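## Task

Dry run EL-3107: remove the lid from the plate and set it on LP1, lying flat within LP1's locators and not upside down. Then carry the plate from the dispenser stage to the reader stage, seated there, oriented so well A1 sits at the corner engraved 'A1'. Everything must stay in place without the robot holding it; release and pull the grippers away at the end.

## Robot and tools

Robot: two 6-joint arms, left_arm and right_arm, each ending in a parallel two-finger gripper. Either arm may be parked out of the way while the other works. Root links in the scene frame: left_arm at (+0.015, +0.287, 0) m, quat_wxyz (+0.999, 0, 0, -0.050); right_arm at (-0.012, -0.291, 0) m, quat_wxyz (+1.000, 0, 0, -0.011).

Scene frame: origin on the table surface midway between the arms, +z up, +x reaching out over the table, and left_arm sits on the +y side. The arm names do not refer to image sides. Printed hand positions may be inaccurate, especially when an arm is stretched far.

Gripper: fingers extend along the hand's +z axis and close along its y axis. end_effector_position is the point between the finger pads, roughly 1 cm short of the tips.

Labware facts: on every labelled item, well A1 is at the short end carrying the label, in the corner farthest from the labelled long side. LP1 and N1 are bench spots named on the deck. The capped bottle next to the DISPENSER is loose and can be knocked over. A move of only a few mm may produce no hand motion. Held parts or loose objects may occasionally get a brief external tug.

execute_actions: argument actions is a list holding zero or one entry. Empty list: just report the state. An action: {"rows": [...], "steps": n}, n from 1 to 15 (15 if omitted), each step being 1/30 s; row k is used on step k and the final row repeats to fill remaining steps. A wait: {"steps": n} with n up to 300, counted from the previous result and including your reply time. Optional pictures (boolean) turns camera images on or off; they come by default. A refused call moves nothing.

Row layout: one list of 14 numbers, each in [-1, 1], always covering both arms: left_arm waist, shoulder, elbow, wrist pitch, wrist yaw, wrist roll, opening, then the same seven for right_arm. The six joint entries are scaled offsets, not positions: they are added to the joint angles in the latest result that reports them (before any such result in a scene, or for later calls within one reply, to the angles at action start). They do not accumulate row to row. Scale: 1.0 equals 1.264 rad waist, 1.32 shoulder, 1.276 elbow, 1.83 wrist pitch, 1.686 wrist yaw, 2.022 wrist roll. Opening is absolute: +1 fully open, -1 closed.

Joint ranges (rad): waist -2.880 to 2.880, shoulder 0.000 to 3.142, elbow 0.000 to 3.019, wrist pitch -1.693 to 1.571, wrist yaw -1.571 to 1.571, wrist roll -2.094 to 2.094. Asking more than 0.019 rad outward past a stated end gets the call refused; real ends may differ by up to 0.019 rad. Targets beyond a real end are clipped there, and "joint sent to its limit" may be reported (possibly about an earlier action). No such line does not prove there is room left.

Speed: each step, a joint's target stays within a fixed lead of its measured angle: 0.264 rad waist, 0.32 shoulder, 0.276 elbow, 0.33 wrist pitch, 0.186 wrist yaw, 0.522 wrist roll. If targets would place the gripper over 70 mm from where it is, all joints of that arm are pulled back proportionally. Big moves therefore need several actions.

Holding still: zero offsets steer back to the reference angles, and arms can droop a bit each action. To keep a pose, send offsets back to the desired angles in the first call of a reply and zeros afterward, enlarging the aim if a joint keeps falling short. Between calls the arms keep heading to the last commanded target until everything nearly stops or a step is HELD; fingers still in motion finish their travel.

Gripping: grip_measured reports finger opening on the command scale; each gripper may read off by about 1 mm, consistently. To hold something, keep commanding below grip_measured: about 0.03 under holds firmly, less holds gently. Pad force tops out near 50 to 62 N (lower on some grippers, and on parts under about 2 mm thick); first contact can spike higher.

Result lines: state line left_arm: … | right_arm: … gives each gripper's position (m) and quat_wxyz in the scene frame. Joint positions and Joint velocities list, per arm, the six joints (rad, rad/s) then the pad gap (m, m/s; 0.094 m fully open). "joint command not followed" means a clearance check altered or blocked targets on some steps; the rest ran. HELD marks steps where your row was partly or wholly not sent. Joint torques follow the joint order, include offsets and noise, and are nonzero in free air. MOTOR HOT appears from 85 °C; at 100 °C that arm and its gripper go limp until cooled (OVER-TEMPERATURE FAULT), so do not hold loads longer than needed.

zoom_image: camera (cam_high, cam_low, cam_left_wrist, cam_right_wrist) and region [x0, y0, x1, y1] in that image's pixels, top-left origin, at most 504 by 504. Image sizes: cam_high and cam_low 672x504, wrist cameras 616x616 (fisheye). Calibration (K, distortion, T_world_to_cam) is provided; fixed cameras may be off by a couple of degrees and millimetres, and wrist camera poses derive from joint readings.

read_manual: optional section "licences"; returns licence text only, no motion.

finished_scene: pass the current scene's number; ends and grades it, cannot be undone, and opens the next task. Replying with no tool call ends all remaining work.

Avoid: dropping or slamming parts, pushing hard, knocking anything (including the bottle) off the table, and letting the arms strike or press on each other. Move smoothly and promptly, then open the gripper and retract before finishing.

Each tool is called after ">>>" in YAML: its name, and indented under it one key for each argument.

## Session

>>> execute_actions:
  actions: []

Scene clock: 0.00 s of 9600.00 s.
left_arm: end_effector_position=(+0.2157, +0.0933, +0.3676) grip_measured=+1.000 end_effector_quat_wxyz=(+0.037, -0.188, +0.971, -0.146) | right_arm: end_effector_position=(+0.3968, -0.4524, +0.2919) grip_measured=+1.000 end_effector_quat_wxyz=(-0.034, -0.508, +0.860, -0.033)
Joint positions: left_arm=[-0.586  0.935  1.275 -1.636  0.128 -1.087  0.094] | right_arm=[-0.316  1.484  1.545 -1.626  0.095 -1.404  0.094]
Joint velocities: left_arm=[-0.005 -0.015 -0.022  0.002 -0.037 -0.007  0.   ] | right_arm=[-0.015 -0.005  0.007 -0.012 -0.007 -0.007  0.   ]
Joint torques (N m, as the arm reports them, + toward a larger angle): no reading
Motor temperatures (°C, as the motors report them): left_arm=[32 31 32 32 31 30] | right_arm=[31 30 32 29 32 31]
camera_calibration (this result's frames):
cam_left_wrist: T_world_to_cam=[[0.353851, -0.889188, 0.290058, -0.0982492], [-0.82063, -0.146373, 0.552396, -0.00491818], [-0.448727, -0.433496, -0.781489, 0.553172], [0, 0, 0, 1]] pos_world=[0.278953, 0.151716, 0.463513]
cam_right_wrist: T_world_to_cam=[[0.876617, -0.481157, 0.00559274, -0.567087], [-0.363361, -0.654296, 0.663223, -0.340567], [-0.315455, -0.583425, -0.748401, 0.206859], [0, 0, 0, 1]] pos_world=[0.438623, -0.375003, 0.383857]

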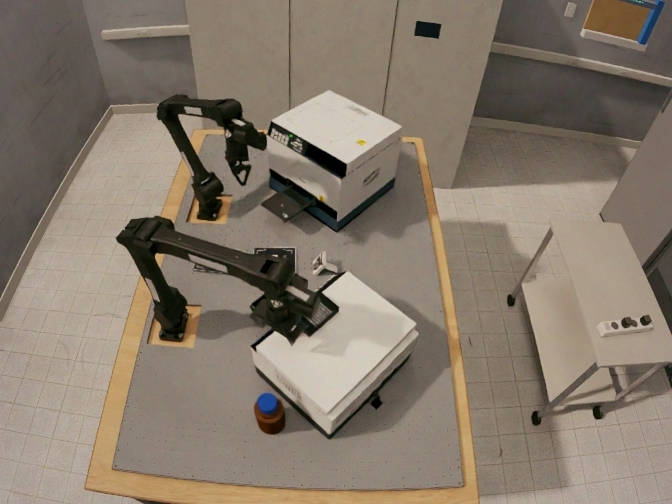

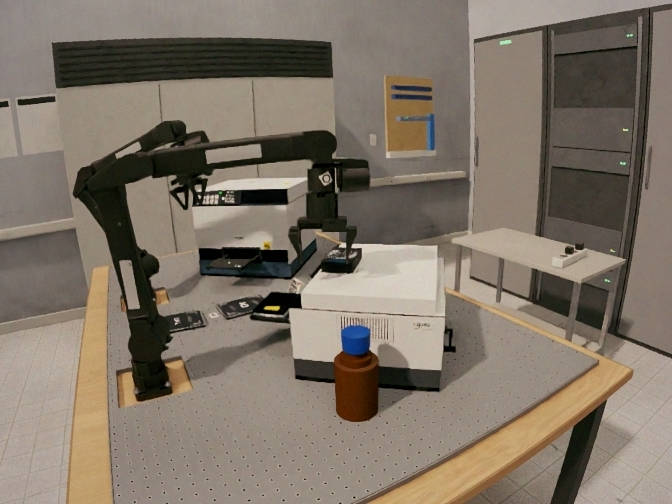

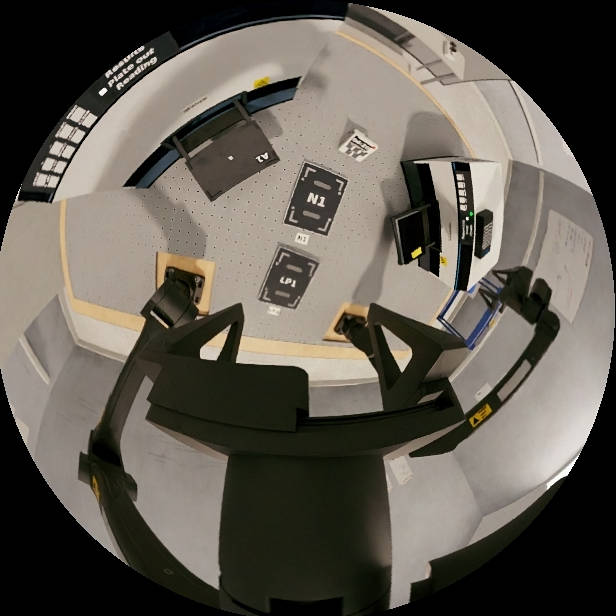

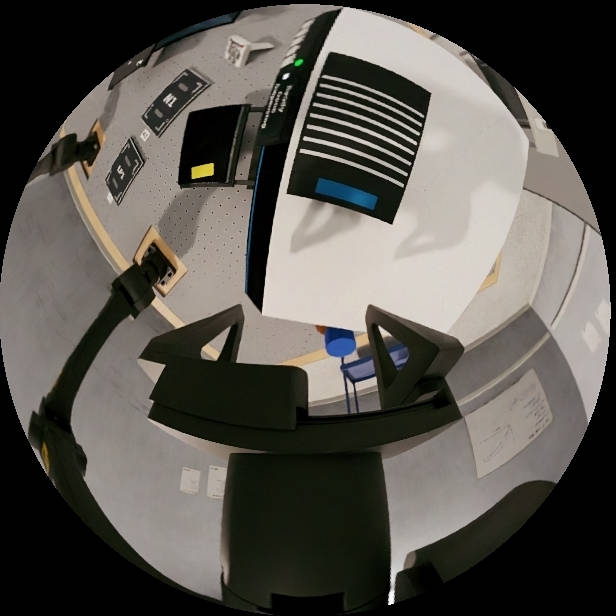

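>>> execute_actions:
  actions:
    - {"rows":[[0,0,0,0,-0.07,0.5,1,0,-0.3,0,0,0,0,1],[0,0,0,0,-0.07,0.5,1,0,-0.3,0,0,0,0,1],[0,0,0,0,-0.07,0.5,1,0,-0.3,0,0,0,0,1],[0,0,0,0,-0.07,0.5,1,0,-0.3,0,0,0,0,1],[0,0,0,0,-0.07,0.5,1,0,-0.3,0,0,0,0,1],[0,0,0,0,-0.07,1,1,-0.3,-0.82,-0.7,0.9,0,0,1]]}
  pictures: false

>>> execute_actions:
  actions:
    - {"steps":40}

>>> zoom_image:
  camera: "cam_low"
  region: [160, 230, 320, 340]

>>> zoom_image:
  camera: "cam_high"
  region: [170, 170, 350, 340]

Scene clock: 1.93 s of 9600.00 s.
left_arm: end_effector_position=(+0.2285, +0.1084, +0.3662) grip_measured=+1.000 end_effector_quat_wxyz=(+0.134, +0.487, +0.862, -0.030) | right_arm: end_effector_position=(+0.2335, -0.5334, +0.3452) grip_measured=+1.000 end_effector_quat_wxyz=(+0.168, -0.279, +0.858, -0.397)
Joint positions: left_arm=[-0.586  0.935  1.275 -1.636  0.012  0.341  0.094] | right_arm=[-0.705  0.712  0.898 -0.869  0.1   -1.404  0.094]
Joint velocities: left_arm=[-0.024  0.005  0.002  0.007  0.037  2.821  0.   ] | right_arm=[-0.64  -3.228 -2.698  3.201 -0.11  -0.066  0.   ]
Joint torques (N m, as the arm reports them, + toward a larger angle): left_arm=[ 1.81 -4.43  9.83  0.85 -0.2   0.02] | right_arm=[ 3.33 -2.25  9.53  1.73 -0.25  0.15]
Motor temperatures (°C, as the motors report them): left_arm=[32 31 33 32 31 30] | right_arm=[31 30 32 29 32 31]
Steps of this call (steps 1 to 43: nothing new was sent; steps 44 to 58: all 15 steps of this action). Readings (joint positions):
44: left_arm=[-0.586 0.935 1.275 -1.636 0.080 -1.018] | right_arm=[-0.316 1.478 1.545 -1.625 0.095 -1.404]
45: left_arm=[-0.586 0.935 1.275 -1.636 0.035 -0.919] | right_arm=[-0.316 1.468 1.538 -1.624 0.095 -1.404]
47: left_arm=[-0.586 0.935 1.275 -1.636 0.015 -0.726] | right_arm=[-0.316 1.426 1.529 -1.624 0.095 -1.404]
51: left_arm=[-0.586 0.935 1.275 -1.636 0.012 -0.338] | right_arm=[-0.375 1.251 1.412 -1.462 0.089 -1.404]
58: the state above

Scene clock: 3.27 s of 9600.00 s.
left_arm: end_effector_position=(+0.2285, +0.1084, +0.3662) grip_measured=+1.000 end_effector_quat_wxyz=(+0.137, +0.715, +0.685, +0.010) | right_arm: end_effector_position=(+0.2070, -0.5098, +0.4848) grip_measured=+1.000 end_effector_quat_wxyz=(-0.353, +0.169, -0.597, +0.701)
Joint positions: left_arm=[-0.586  0.935  1.275 -1.636  0.012  0.926  0.094] | right_arm=[-0.707  0.398  0.631  0.002  0.097 -1.404  0.094]
Joint velocities: left_arm=[-0.005  0.005  0.007  0.002  0.051 -0.051  0.   ] | right_arm=[-0.005  0.005  0.002 -0.012 -0.066 -0.037  0.   ]
Joint torques (N m, as the arm reports them, + toward a larger angle): left_arm=[ 1.31 -4.95  9.83  0.65 -0.19  0.12] | right_arm=[ 0.58  2.08 12.73  3.42 -0.06  0.17]
Motor temperatures (°C, as the motors report them): left_arm=[32 31 33 32 31 30] | right_arm=[31 30 32 29 32 31]
Steps of this call (steps 1 to 40: the robot went on to your last target). Readings (joint positions):
1: left_arm=[-0.586 0.935 1.275 -1.636 0.012 0.438] | right_arm=[-0.718 0.601 0.805 -0.767 0.100 -1.404]
2: left_arm=[-0.586 0.935 1.275 -1.636 0.012 0.532] | right_arm=[-0.719 0.495 0.726 -0.671 0.099 -1.404]
4: left_arm=[-0.586 0.935 1.275 -1.636 0.012 0.675] | right_arm=[-0.713 0.353 0.640 -0.491 0.098 -1.404]
8: left_arm=[-0.586 0.935 1.275 -1.636 0.012 0.824] | right_arm=[-0.707 0.347 0.630 -0.104 0.097 -1.404]
40: the state above
camera_calibration (this result's frames):
cam_left_wrist: T_world_to_cam=[[-0.975824, 0.0235944, -0.217279, 0.301693], [-0.0741034, 0.899549, 0.430489, -0.230751], [0.20561, 0.436183, -0.876053, 0.355266], [0, 0, 0, 1]] pos_world=[0.204254, 0.0454926, 0.47612]
cam_right_wrist: T_world_to_cam=[[-0.279723, 0.0305719, 0.959594, -0.391656], [-0.95217, -0.136879, -0.273198, 0.264588], [0.122996, -0.990116, 0.0673979, -0.435662], [0, 0, 0, 1]] pos_world=[0.195962, -0.383166, 0.477478]

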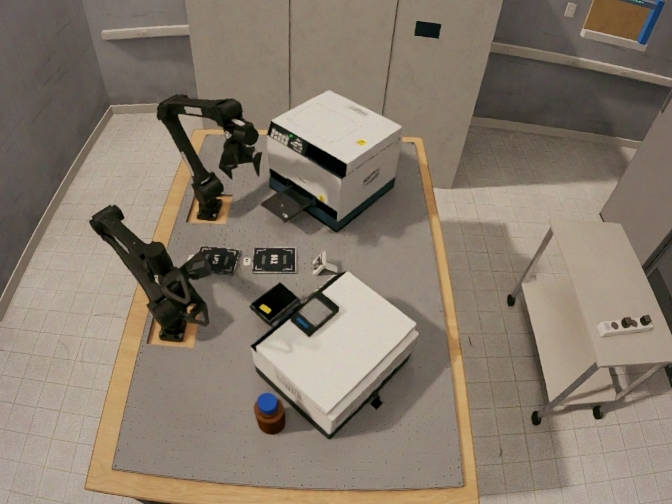

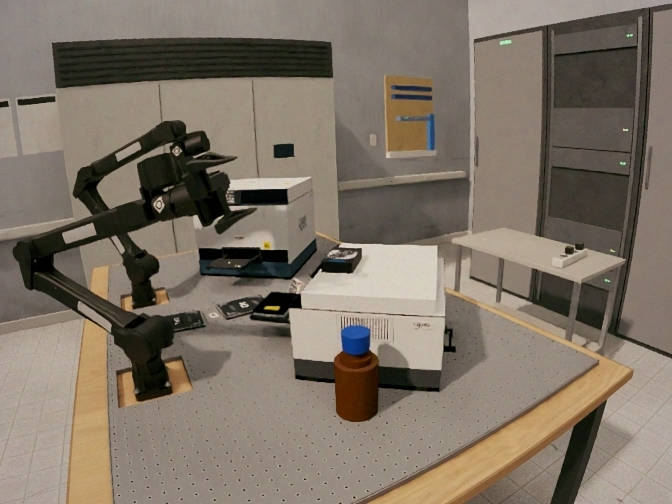

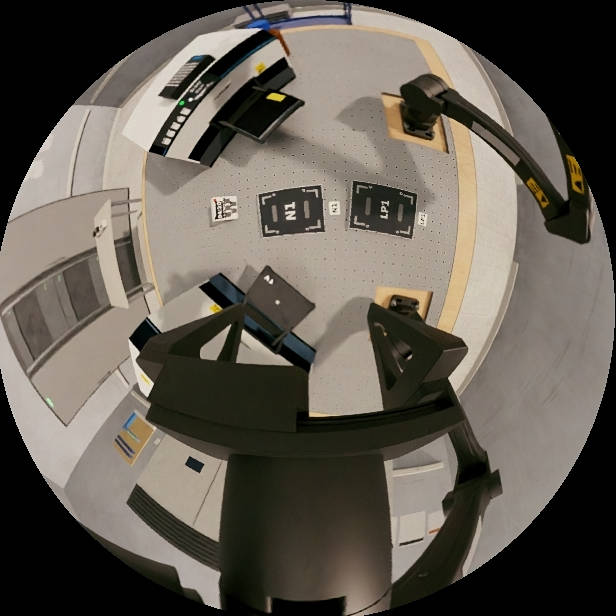

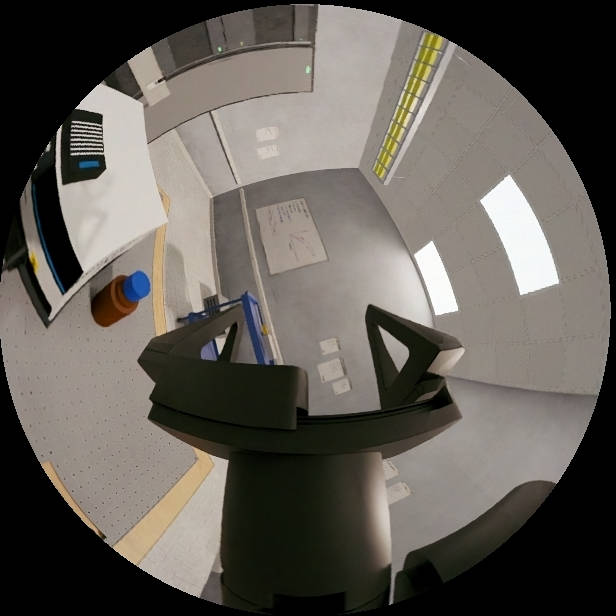

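Region (160, 230, 320, 340) of cam_low's 672x504 image, scaled by 3.150, with more detail than that image has; it fills the top 346 rows of this view, and the rest is white.

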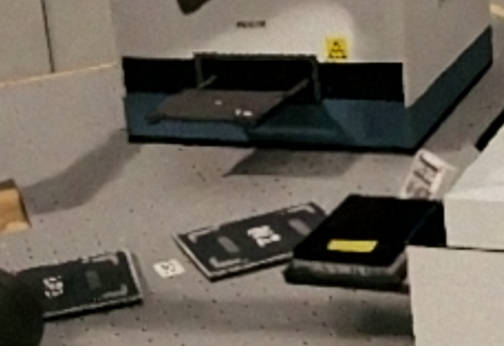

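Region (170, 170, 350, 340) of cam_high's 672x504 image, scaled by 2.800, with more detail than that image has.

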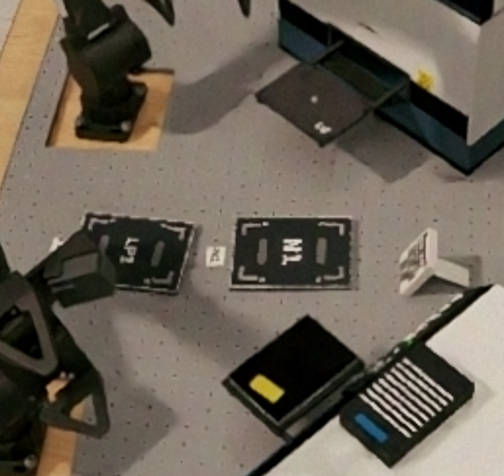

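>>> execute_actions:
  actions:
    - {"rows":[[-0.08,0,0,0,0,0.05,1,-0.1,0,0,0.1,0,0,1],[-0.16,0,0,0,0,0.1,1,-0.2,0,0,0.2,0,0,1],[-0.2,0.05,0.05,0,0,0.15,1,-0.3,0,0,0.2,0,0,1],[-0.248,0.11,0.09,0,0,0.207,1,-0.3,0,0,0.2,0,0,1],[-0.248,0.17,0.13,0.01,0,0.207,1,-0.3,0,0,0.2,0,0,1],[-0.248,0.23,0.17,0.01,0,0.207,1,-0.3,0,0,0.2,0,0,1],[-0.248,0.29,0.21,0.02,0,0.207,1,-0.3,0,0,0.2,0,0,1],[-0.248,0.35,0.25,0.02,0,0.207,1,-0.3,0,0,0.2,0,0,1],[-0.248,0.41,0.29,0.03,0,0.207,1,-0.3,0,0,0.2,0,0,1],[-0.248,0.47,0.33,0.03,0,0.207,1,-0.3,0,0,0.2,0,0,1],[-0.248,0.53,0.38,0.04,0,0.207,1,-0.3,0,0,0.2,0,0,1],[-0.248,0.59,0.43,0.04,0,0.207,1,-0.3,0,0,0.2,0,0,1],[-0.248,0.65,0.48,0.05,0,0.207,1,-0.3,0,0,0.2,0,0,1],[-0.248,0.7,0.52,0.052,0,0.207,1,-0.3,0,0,0.2,0,0,1],[-0.248,0.74,0.537,0.052,0,0.207,1,-0.3,0,0,0.2,0,0,1]]}
  pictures: false

>>> execute_actions:
  actions:
    - {"steps":30}

>>> zoom_image:
  camera: "cam_left_wrist"
  region: [200, 170, 420, 390]

Scene clock: 5.67 s of 9600.00 s.
left_arm: end_effector_position=(+0.2676, -0.1069, +0.3468) grip_measured=+1.000 end_effector_quat_wxyz=(+0.085, +0.900, +0.427, +0.004) | right_arm: end_effector_position=(+0.0936, -0.5501, +0.5541) grip_measured=+1.000 end_effector_quat_wxyz=(-0.243, +0.025, -0.482, +0.841)
Joint positions: left_arm=[-0.894  1.471  1.668 -1.598  0.015  1.262  0.094] | right_arm=[-1.098  0.4    0.616  0.351  0.099 -1.404  0.094]
Joint velocities: left_arm=[0.005 1.548 1.101 0.164 0.007 0.183 0.   ] | right_arm=[ 0.005 -0.005 -0.007 -0.002 -0.037 -0.007  0.   ]
Joint torques (N m, as the arm reports them, + toward a larger angle): left_arm=[ 1.18 -9.9  13.48  1.35 -0.08  0.14] | right_arm=[ 0.35  1.82 11.91  2.98 -0.06  0.15]
Motor temperatures (°C, as the motors report them): left_arm=[32 31 33 32 31 30] | right_arm=[31 30 33 29 32 31]
Steps of this call (steps 1 to 15: the robot went on to your last target; steps 16 to 57: nothing new was sent; steps 58 to 72: all 15 steps of this action). Readings (joint positions):
58: left_arm=[-0.592 0.935 1.275 -1.636 0.010 0.938] | right_arm=[-0.714 0.399 0.628 0.027 0.094 -1.404]
59: left_arm=[-0.617 0.935 1.275 -1.636 0.007 0.966] | right_arm=[-0.746 0.400 0.621 0.097 0.091 -1.404]
61: left_arm=[-0.727 0.949 1.284 -1.636 0.007 1.061] | right_arm=[-0.879 0.402 0.616 0.240 0.091 -1.404]
65: left_arm=[-0.883 1.099 1.401 -1.636 0.015 1.183] | right_arm=[-1.108 0.400 0.616 0.344 0.101 -1.404]
72: the state above

Scene clock: 6.67 s of 9600.00 s.
left_arm: end_effector_position=(+0.3407, -0.2190, +0.2064) grip_measured=+1.000 end_effector_quat_wxyz=(+0.002, +0.919, +0.395, -0.007) | right_arm: end_effector_position=(+0.0936, -0.5501, +0.5541) grip_measured=+1.000 end_effector_quat_wxyz=(-0.243, +0.025, -0.482, +0.841)
Joint positions: left_arm=[-0.894  1.933  1.91  -1.547  0.014  1.335  0.094] | right_arm=[-1.098  0.4    0.616  0.351  0.099 -1.404  0.094]
Joint velocities: left_arm=[-0.015 -0.015  0.007 -0.022 -0.037  0.066  0.   ] | right_arm=[-0.015 -0.005  0.007  0.002 -0.051 -0.051  0.   ]
Joint torques (N m, as the arm reports them, + toward a larger angle): left_arm=[  0.95 -20.96  14.05   0.34  -0.13   0.13] | right_arm=[ 0.54  1.97 11.91  2.98 -0.06  0.15]
Motor temperatures (°C, as the motors report them): left_arm=[32 31 34 32 31 30] | right_arm=[31 30 33 29 32 31]
Steps of this call (steps 1 to 30: the robot went on to your last target). Readings (joint positions):
1: left_arm=[-0.894 1.523 1.707 -1.592 0.015 1.268] | right_arm=[-1.098 0.400 0.616 0.351 0.099 -1.404]
2: left_arm=[-0.894 1.575 1.744 -1.587 0.015 1.274] | right_arm=[-1.098 0.400 0.616 0.351 0.099 -1.404]
4: left_arm=[-0.894 1.672 1.806 -1.576 0.015 1.284] | right_arm=[-1.098 0.400 0.616 0.351 0.099 -1.404]
8: left_arm=[-0.894 1.853 1.895 -1.557 0.015 1.310] | right_arm=[-1.098 0.400 0.616 0.351 0.099 -1.404]
30: the state above
camera_calibration (this result's frames):
cam_left_wrist: T_world_to_cam=[[-0.725231, 0.688483, -0.00562703, 0.400694], [0.557806, 0.592331, 0.581374, -0.17285], [0.403599, 0.418492, -0.813617, 0.250744], [0, 0, 0, 1]] pos_world=[0.285813, -0.27842, 0.306755]
cam_right_wrist: T_world_to_cam=[[-0.378343, 0.406163, 0.831798, -0.202022], [-0.877962, 0.127293, -0.461497, 0.412761], [-0.293325, -0.904891, 0.308435, -0.513989], [0, 0, 0, 1]] pos_world=[0.135189, -0.435592, 0.517061]

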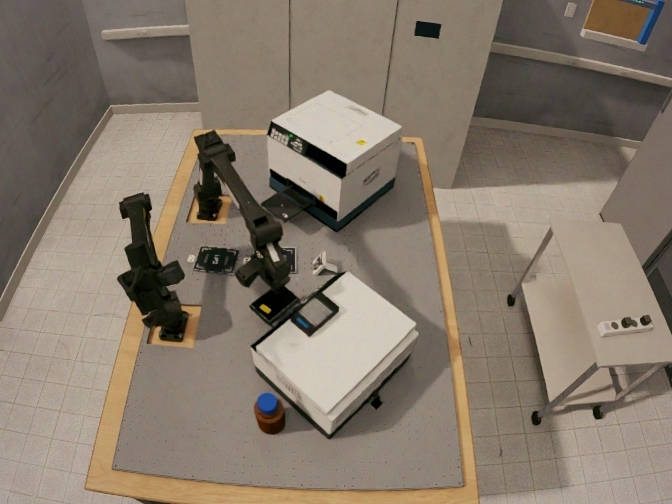

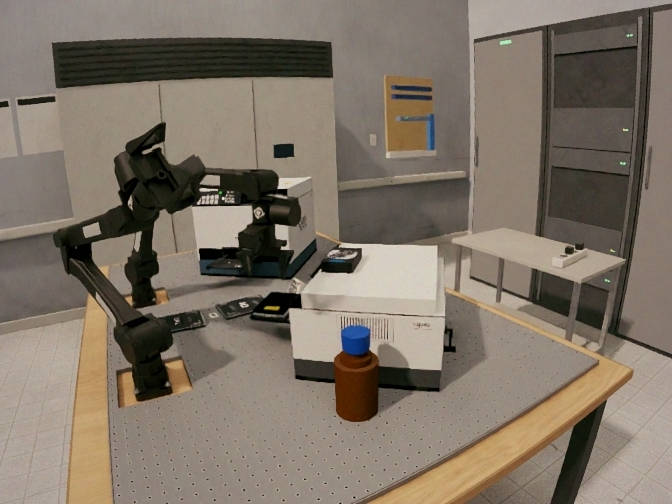

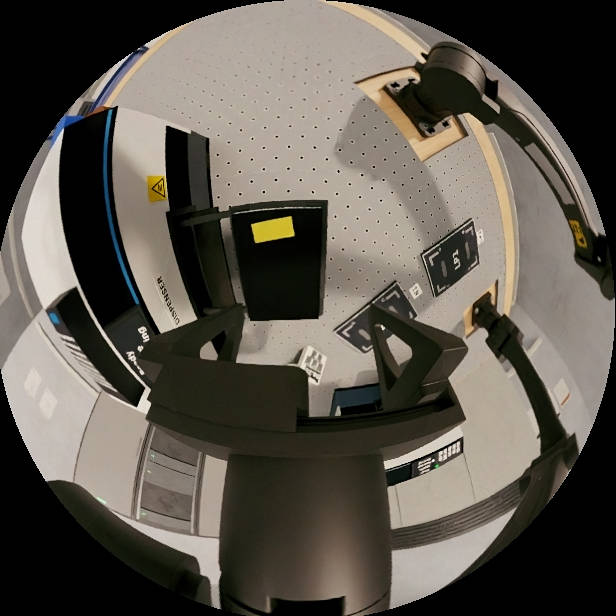

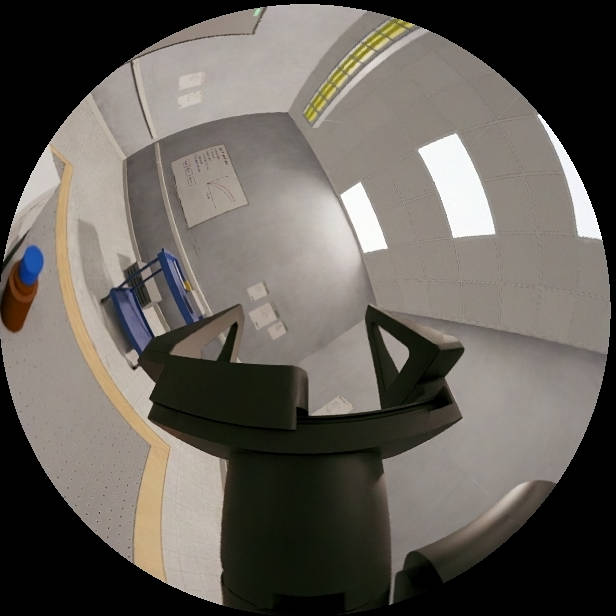

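Region (200, 170, 420, 390) of cam_left_wrist's 616x616 image, scaled by 2.291, with more detail than that image has.

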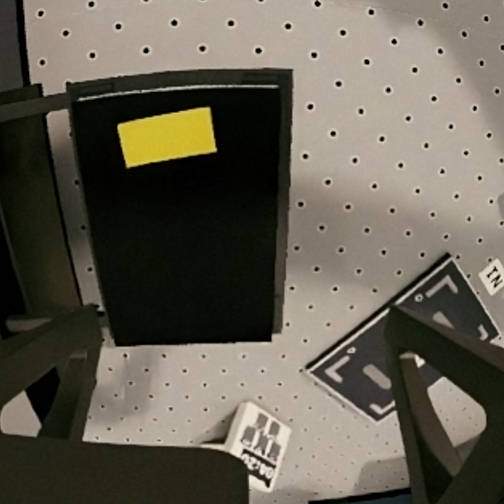

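>>> execute_actions:
  actions: []

Scene clock: 10.17 s of 9600.00 s.
left_arm: end_effector_position=(+0.3407, -0.2190, +0.2064) grip_measured=+1.000 end_effector_quat_wxyz=(+0.002, +0.919, +0.395, -0.007) | right_arm: end_effector_position=(+0.0936, -0.5501, +0.5541) grip_measured=+1.000 end_effector_quat_wxyz=(-0.243, +0.025, -0.482, +0.841)
Joint positions: left_arm=[-0.894  1.933  1.91  -1.547  0.014  1.336  0.094] | right_arm=[-1.098  0.4    0.616  0.351  0.099 -1.404  0.094]
Joint velocities: left_arm=[ 0.005 -0.005 -0.002 -0.002 -0.022 -0.022  0.   ] | right_arm=[ 0.015 -0.005 -0.002  0.012 -0.007  0.007  0.   ]
Joint torques (N m, as the arm reports them, + toward a larger angle): left_arm=[  1.15 -20.59  13.95   0.58  -0.06   0.11] | right_arm=[ 0.57  2.   11.9   2.98 -0.06  0.15]
Motor temperatures (°C, as the motors report them): left_arm=[32 31 34 32 31 30] | right_arm=[31 30 34 29 32 31]
Steps of this call (steps 1 to 15: the robot went on to your last target; steps 16 to 90: nothing new was sent; then 0.50 s passed at rest). Readings (joint positions):
1: left_arm=[-0.894 1.933 1.910 -1.547 0.014 1.335] | right_arm=[-1.098 0.400 0.616 0.351 0.099 -1.404]
2: left_arm=[-0.894 1.933 1.910 -1.547 0.014 1.335] | right_arm=[-1.098 0.400 0.616 0.351 0.099 -1.404]
4: left_arm=[-0.894 1.933 1.910 -1.547 0.014 1.335] | right_arm=[-1.098 0.400 0.616 0.351 0.099 -1.404]
8: left_arm=[-0.894 1.933 1.910 -1.547 0.014 1.336] | right_arm=[-1.098 0.400 0.616 0.351 0.099 -1.404]
90: the state above
All arms were judged still, so your last target was given up. Only a new action makes them travel on or press farther. Fingers that are still opening or closing keep moving.
camera_calibration (this result's frames):
cam_left_wrist: T_world_to_cam=[[-0.724968, 0.688759, -0.00563227, 0.400666], [0.55803, 0.592121, 0.581374, -0.172972], [0.403761, 0.418334, -0.813617, 0.250654], [0, 0, 0, 1]] pos_world=[0.28579, -0.278399, 0.306755]
cam_right_wrist: T_world_to_cam=[[-0.378343, 0.406163, 0.831798, -0.202022], [-0.877962, 0.127293, -0.461497, 0.412761], [-0.293325, -0.904891, 0.308435, -0.513989], [0, 0, 0, 1]] pos_world=[0.135189, -0.435592, 0.517061]

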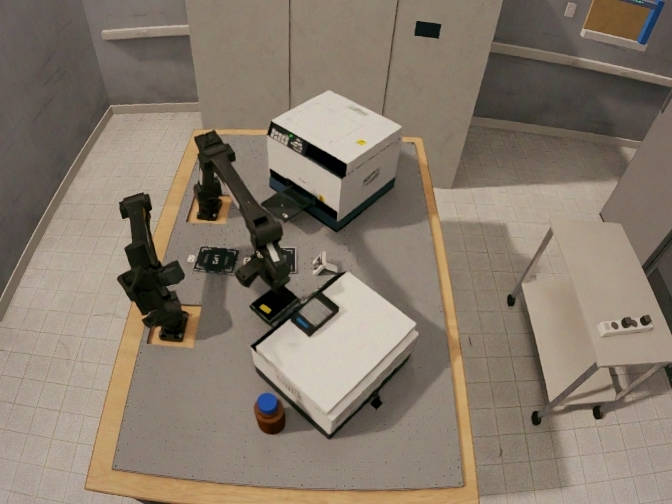

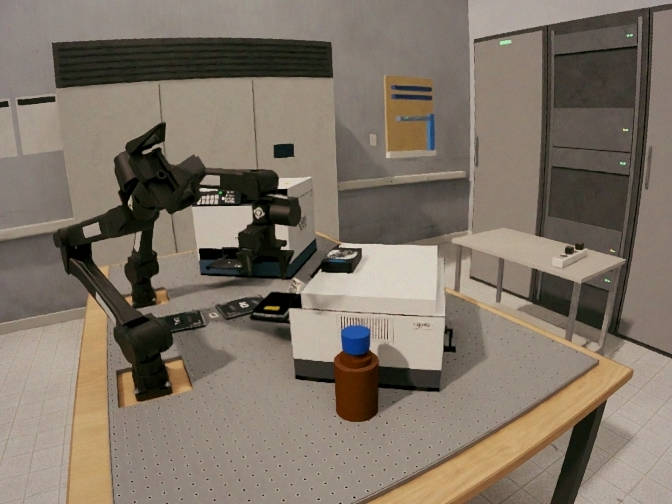

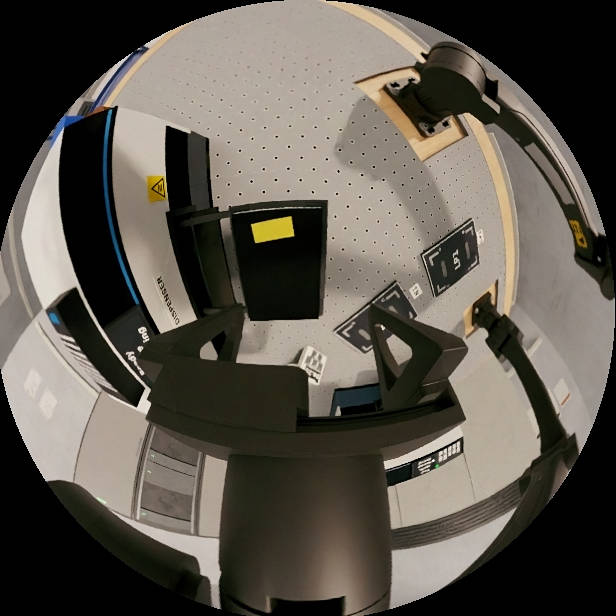

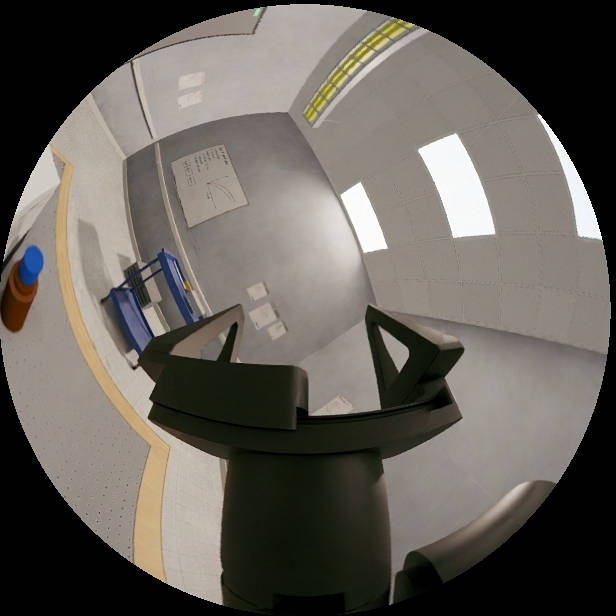

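>>> execute_actions:
  actions:
    - {"rows":[[0,0,0.03,0.005,0,0,1,0,0,0,0,0,0,1],[0,0.01,0.05,0.01,0,0,1,0,0,0,0,0,0,1],[-0.005,0.02,0.07,0.015,0,0,1,0,0,0,0,0,0,1],[-0.01,0.03,0.075,0.02,0,0,1,0,0,0,0,0,0,1],[-0.014,0.04,0.075,0.025,0,0,1,0,0,0,0,0,0,1],[-0.014,0.05,0.075,0.025,0,-0.008,1,0,0,0,0,0,0,1],[-0.014,0.055,0.075,0.025,0,-0.008,1,0,0,0,0,0,0,1]]}
  pictures: false

>>> execute_actions:
  actions:
    - {"steps":15}

>>> zoom_image:
  camera: "cam_left_wrist"
  region: [200,170,420,390]

Scene clock: 11.97 s of 9600.00 s.
left_arm: end_effector_position=(+0.3532, -0.2403, +0.1996) grip_measured=+1.000 end_effector_quat_wxyz=(+0.021, +0.918, +0.397, -0.003) | right_arm: end_effector_position=(+0.0936, -0.5501, +0.5541) grip_measured=+1.000 end_effector_quat_wxyz=(-0.243, +0.025, -0.482, +0.841)
Joint positions: left_arm=[-0.895  1.979  1.964 -1.515  0.014  1.329  0.094] | right_arm=[-1.098  0.4    0.616  0.351  0.099 -1.404  0.094]
Joint velocities: left_arm=[-0.005  0.054 -0.002  0.002 -0.051 -0.037  0.   ] | right_arm=[-0.015  0.005 -0.002 -0.007 -0.066 -0.022  0.   ]
Joint torques (N m, as the arm reports them, + toward a larger angle): left_arm=[  0.68 -18.48  13.22   0.71  -0.05  -0.08] | right_arm=[-0.39  2.11 10.75  2.24  0.05  0.15]
Motor temperatures (°C, as the motors report them): left_arm=[32 31 35 32 31 30] | right_arm=[31 30 34 29 32 31]
Steps of this call (steps 1 to 39: nothing new was sent; steps 40 to 54: all 15 steps of this action). Readings (joint positions):
40: left_arm=[-0.894 1.933 1.910 -1.547 0.014 1.336] | right_arm=[-1.098 0.400 0.616 0.351 0.099 -1.404]
41: left_arm=[-0.894 1.933 1.911 -1.547 0.014 1.336] | right_arm=[-1.098 0.400 0.616 0.351 0.099 -1.404]
43: left_arm=[-0.894 1.936 1.923 -1.543 0.014 1.336] | right_arm=[-1.098 0.400 0.616 0.351 0.099 -1.404]
47: left_arm=[-0.894 1.953 1.961 -1.519 0.014 1.332] | right_arm=[-1.098 0.400 0.616 0.351 0.099 -1.404]
54: the state above

Scene clock: 12.47 s of 9600.00 s.
left_arm: end_effector_position=(+0.3533, -0.2405, +0.1976) grip_measured=+1.000 end_effector_quat_wxyz=(+0.019, +0.917, +0.397, -0.004) | right_arm: end_effector_position=(+0.0936, -0.5501, +0.5541) grip_measured=+1.000 end_effector_quat_wxyz=(-0.243, +0.025, -0.482, +0.841)
Joint positions: left_arm=[-0.895  1.982  1.964 -1.515  0.014  1.328  0.094] | right_arm=[-1.098  0.4    0.616  0.351  0.099 -1.404  0.094]
Joint velocities: left_arm=[-0.005  0.024  0.027  0.002 -0.037  0.022  0.   ] | right_arm=[ 0.005 -0.005 -0.002 -0.017  0.022  0.037  0.   ]
Joint torques (N m, as the arm reports them, + toward a larger angle): left_arm=[  0.09 -18.01  13.65   0.83  -0.05  -0.09] | right_arm=[-0.39  2.09 10.75  2.24  0.05  0.15]
Motor temperatures (°C, as the motors report them): left_arm=[32 31 35 32 31 30] | right_arm=[31 30 34 29 32 31]
Steps of this call (steps 1 to 15: the robot went on to your last target). Readings (joint positions):
1: left_arm=[-0.895 1.981 1.964 -1.515 0.014 1.329] | right_arm=[-1.098 0.400 0.616 0.351 0.099 -1.404]
2: left_arm=[-0.895 1.982 1.964 -1.515 0.014 1.329] | right_arm=[-1.098 0.400 0.616 0.351 0.099 -1.404]
4: left_arm=[-0.895 1.982 1.964 -1.515 0.014 1.329] | right_arm=[-1.098 0.400 0.616 0.351 0.099 -1.404]
8: left_arm=[-0.895 1.982 1.964 -1.515 0.014 1.328] | right_arm=[-1.098 0.400 0.616 0.351 0.099 -1.404]
15: the state above
All arms were judged still, so your last target was given up. Only a new action makes them travel on or press farther. Fingers that are still opening or closing keep moving.
camera_calibration (this result's frames):
cam_left_wrist: T_world_to_cam=[[-0.728197, 0.684201, -0.0399724, 0.431473], [0.543745, 0.612245, 0.574018, -0.150772], [0.417217, 0.396263, -0.817866, 0.238192], [0, 0, 0, 1]] pos_world=[0.296801, -0.297291, 0.298602]
cam_right_wrist: T_world_to_cam=[[-0.378343, 0.406163, 0.831798, -0.202022], [-0.877962, 0.127293, -0.461497, 0.412761], [-0.293325, -0.904891, 0.308435, -0.513989], [0, 0, 0, 1]] pos_world=[0.135189, -0.435592, 0.517061]

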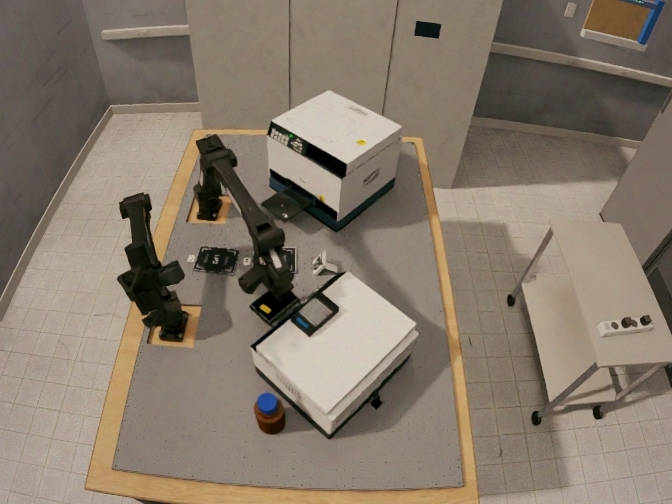

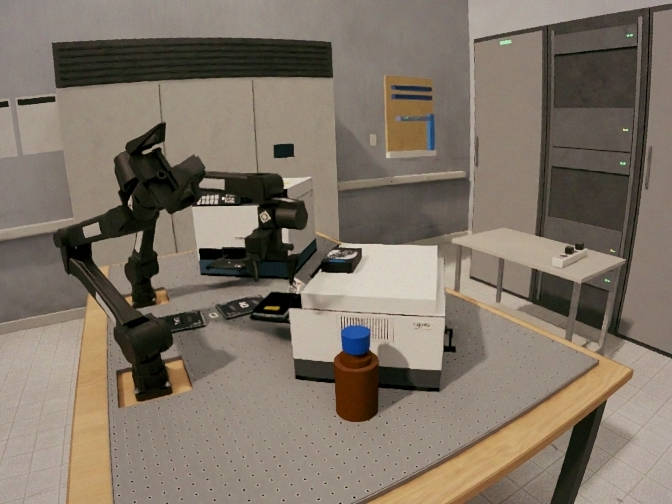

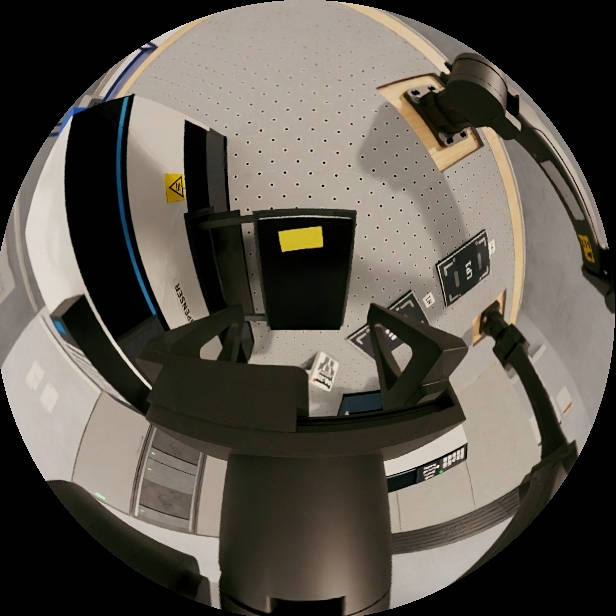

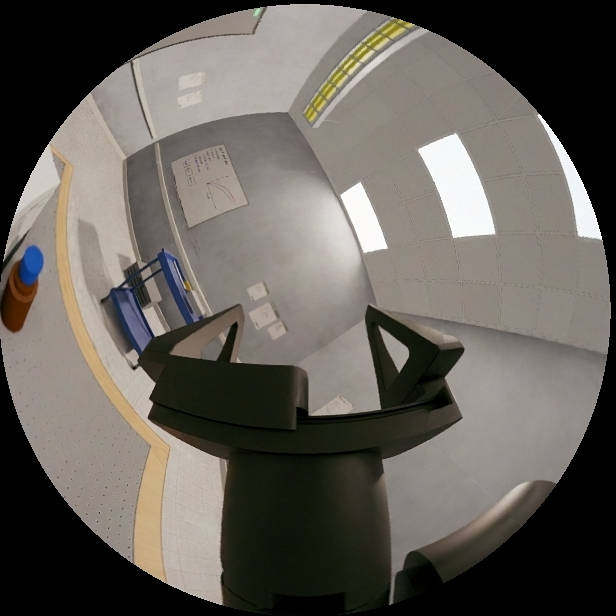

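Region (200, 170, 420, 390) of cam_left_wrist's 616x616 image, scaled by 2.291, with more detail than that image has.

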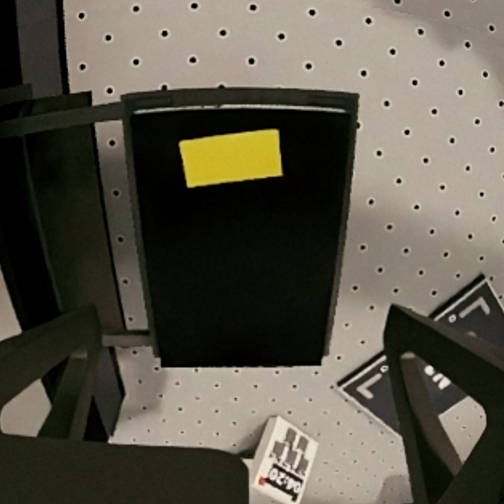

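>>> execute_actions:
  actions:
    - {"rows":[[0,0.015,0.02,0,0,0,1,0,0,0,0,0,0,1],[0,0.025,0.02,0,0,0,1,0,0,0,0,0,0,1],[0,0.035,0.02,0,0,0,1,0,0,0,0,0,0,1],[0,0.045,0.02,0,0,0,1,0,0,0,0,0,0,1],[0,0.055,0.02,0,0,0,1,0,0,0,0,0,0,1]]}
  pictures: false

>>> execute_actions:
  actions:
    - {"steps":12}

>>> zoom_image:
  camera: "cam_left_wrist"
  region: [200,170,420,390]

Scene clock: 14.23 s of 9600.00 s.
left_arm: end_effector_position=(+0.3549, -0.2429, +0.1631) grip_measured=+1.000 end_effector_quat_wxyz=(-0.009, +0.917, +0.398, -0.008) | right_arm: end_effector_position=(+0.0936, -0.5501, +0.5541) grip_measured=+1.000 end_effector_quat_wxyz=(-0.243, +0.025, -0.482, +0.841)
Joint positions: left_arm=[-0.895  2.039  1.964 -1.515  0.014  1.328  0.094] | right_arm=[-1.098  0.4    0.616  0.351  0.099 -1.404  0.094]
Joint velocities: left_arm=[-0.015 -0.005  0.007 -0.007  0.022 -0.051  0.   ] | right_arm=[-0.015 -0.015 -0.007 -0.002 -0.037 -0.022  0.   ]
Joint torques (N m, as the arm reports them, + toward a larger angle): left_arm=[  1.17 -18.31  12.09   0.12  -0.1    0.08] | right_arm=[-0.39  2.06 10.75  2.24  0.05  0.15]
Motor temperatures (°C, as the motors report them): left_arm=[32 31 35 32 31 30] | right_arm=[31 30 34 29 32 31]
Steps of this call (steps 1 to 38: nothing new was sent; steps 39 to 53: all 15 steps of this action). Readings (joint positions):
39: left_arm=[-0.895 1.982 1.964 -1.515 0.014 1.328] | right_arm=[-1.098 0.400 0.616 0.351 0.099 -1.404]
40: left_arm=[-0.895 1.982 1.964 -1.515 0.014 1.328] | right_arm=[-1.098 0.400 0.616 0.351 0.099 -1.404]
42: left_arm=[-0.895 1.985 1.964 -1.515 0.014 1.328] | right_arm=[-1.098 0.400 0.616 0.351 0.099 -1.404]
46: left_arm=[-0.895 2.006 1.964 -1.515 0.014 1.328] | right_arm=[-1.098 0.400 0.616 0.351 0.099 -1.404]
53: the state above

Scene clock: 14.63 s of 9600.00 s.
left_arm: end_effector_position=(+0.3549, -0.2429, +0.1631) grip_measured=+1.000 end_effector_quat_wxyz=(-0.009, +0.917, +0.398, -0.008) | right_arm: end_effector_position=(+0.0936, -0.5501, +0.5541) grip_measured=+1.000 end_effector_quat_wxyz=(-0.243, +0.025, -0.482, +0.841)
Joint positions: left_arm=[-0.895  2.039  1.964 -1.515  0.014  1.328  0.094] | right_arm=[-1.098  0.4    0.616  0.351  0.099 -1.404  0.094]
Joint velocities: left_arm=[-0.015 -0.005  0.002 -0.007 -0.081 -0.051  0.   ] | right_arm=[-0.005 -0.005 -0.002 -0.007 -0.022 -0.037  0.   ]
Joint torques (N m, as the arm reports them, + toward a larger angle): left_arm=[  1.71 -18.35  12.05   0.14  -0.08   0.06] | right_arm=[-0.4   2.08 10.74  2.24  0.05  0.15]
Motor temperatures (°C, as the motors report them): left_arm=[32 32 35 32 31 30] | right_arm=[31 30 34 29 32 31]
Steps of this call (steps 1 to 12: the robot went on to your last target). Readings (joint positions):
1: left_arm=[-0.895 2.039 1.964 -1.515 0.014 1.328] | right_arm=[-1.098 0.400 0.616 0.351 0.099 -1.404]
2: left_arm=[-0.895 2.039 1.964 -1.515 0.014 1.328] | right_arm=[-1.098 0.400 0.616 0.351 0.099 -1.404]
4: left_arm=[-0.895 2.039 1.964 -1.515 0.014 1.328] | right_arm=[-1.098 0.400 0.616 0.351 0.099 -1.404]
8: left_arm=[-0.895 2.039 1.964 -1.515 0.014 1.328] | right_arm=[-1.098 0.400 0.616 0.351 0.099 -1.404]
12: the state above
camera_calibration (this result's frames):
cam_left_wrist: T_world_to_cam=[[-0.72858, 0.684792, 0.0152114, 0.42412], [0.561678, 0.584588, 0.58547, -0.145327], [0.392032, 0.435105, -0.810552, 0.22749], [0, 0, 0, 1]] pos_world=[0.301449, -0.30446, 0.263025]
cam_right_wrist: T_world_to_cam=[[-0.378343, 0.406163, 0.831798, -0.202022], [-0.877962, 0.127293, -0.461497, 0.412761], [-0.293325, -0.904891, 0.308435, -0.513989], [0, 0, 0, 1]] pos_world=[0.135189, -0.435592, 0.517061]

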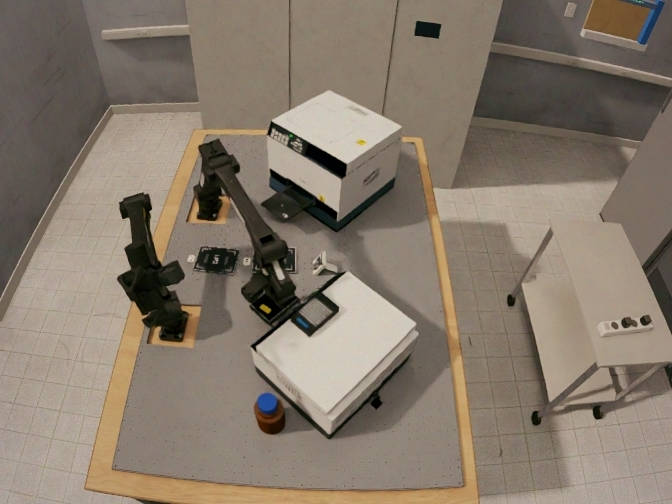

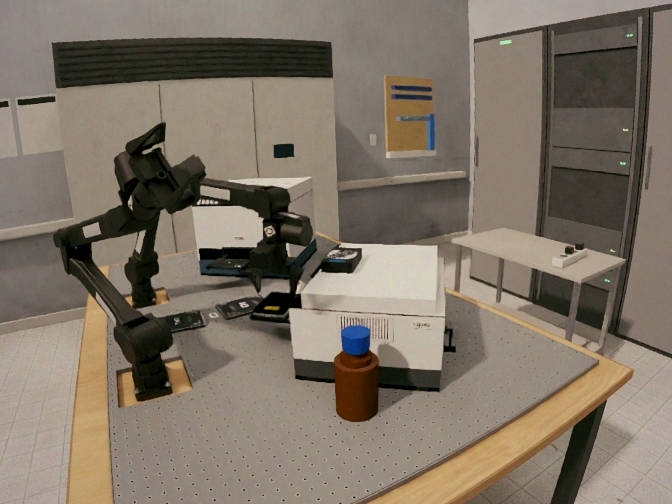

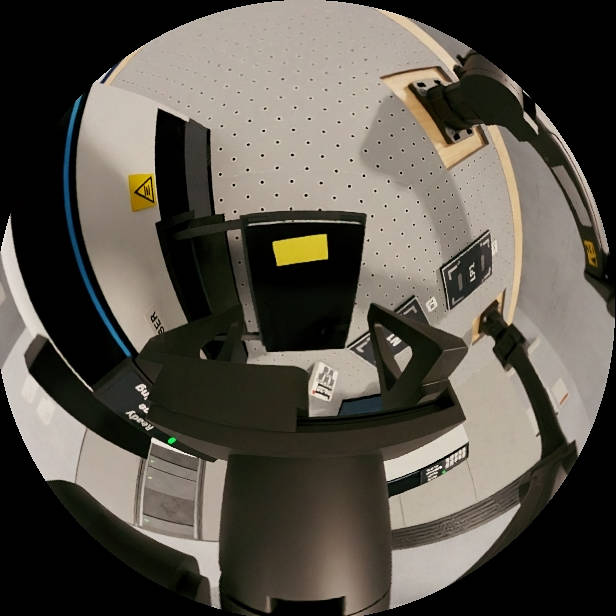

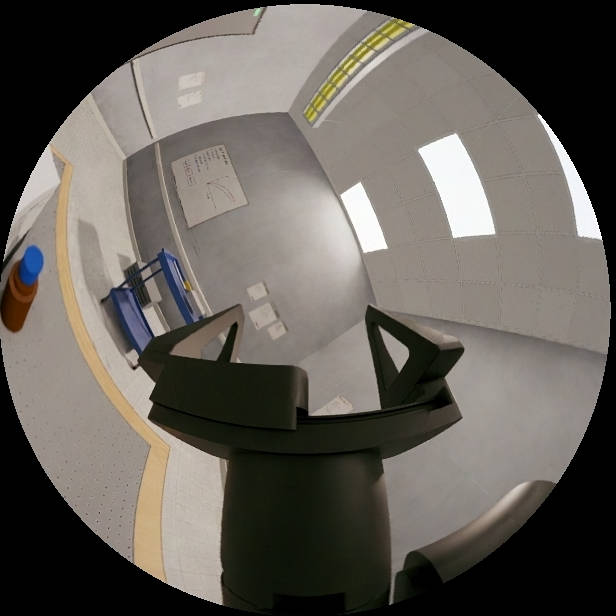

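Region (200, 170, 420, 390) of cam_left_wrist's 616x616 image, scaled by 2.291, with more detail than that image has.

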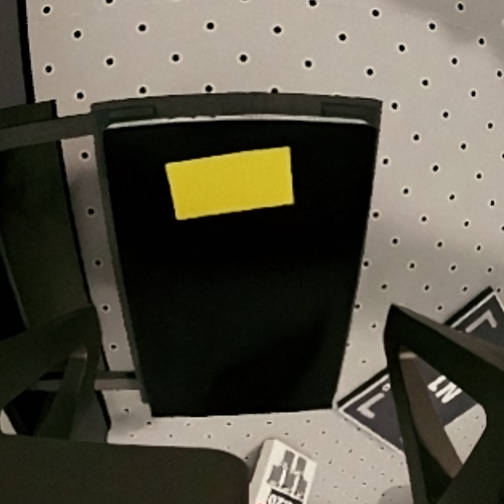

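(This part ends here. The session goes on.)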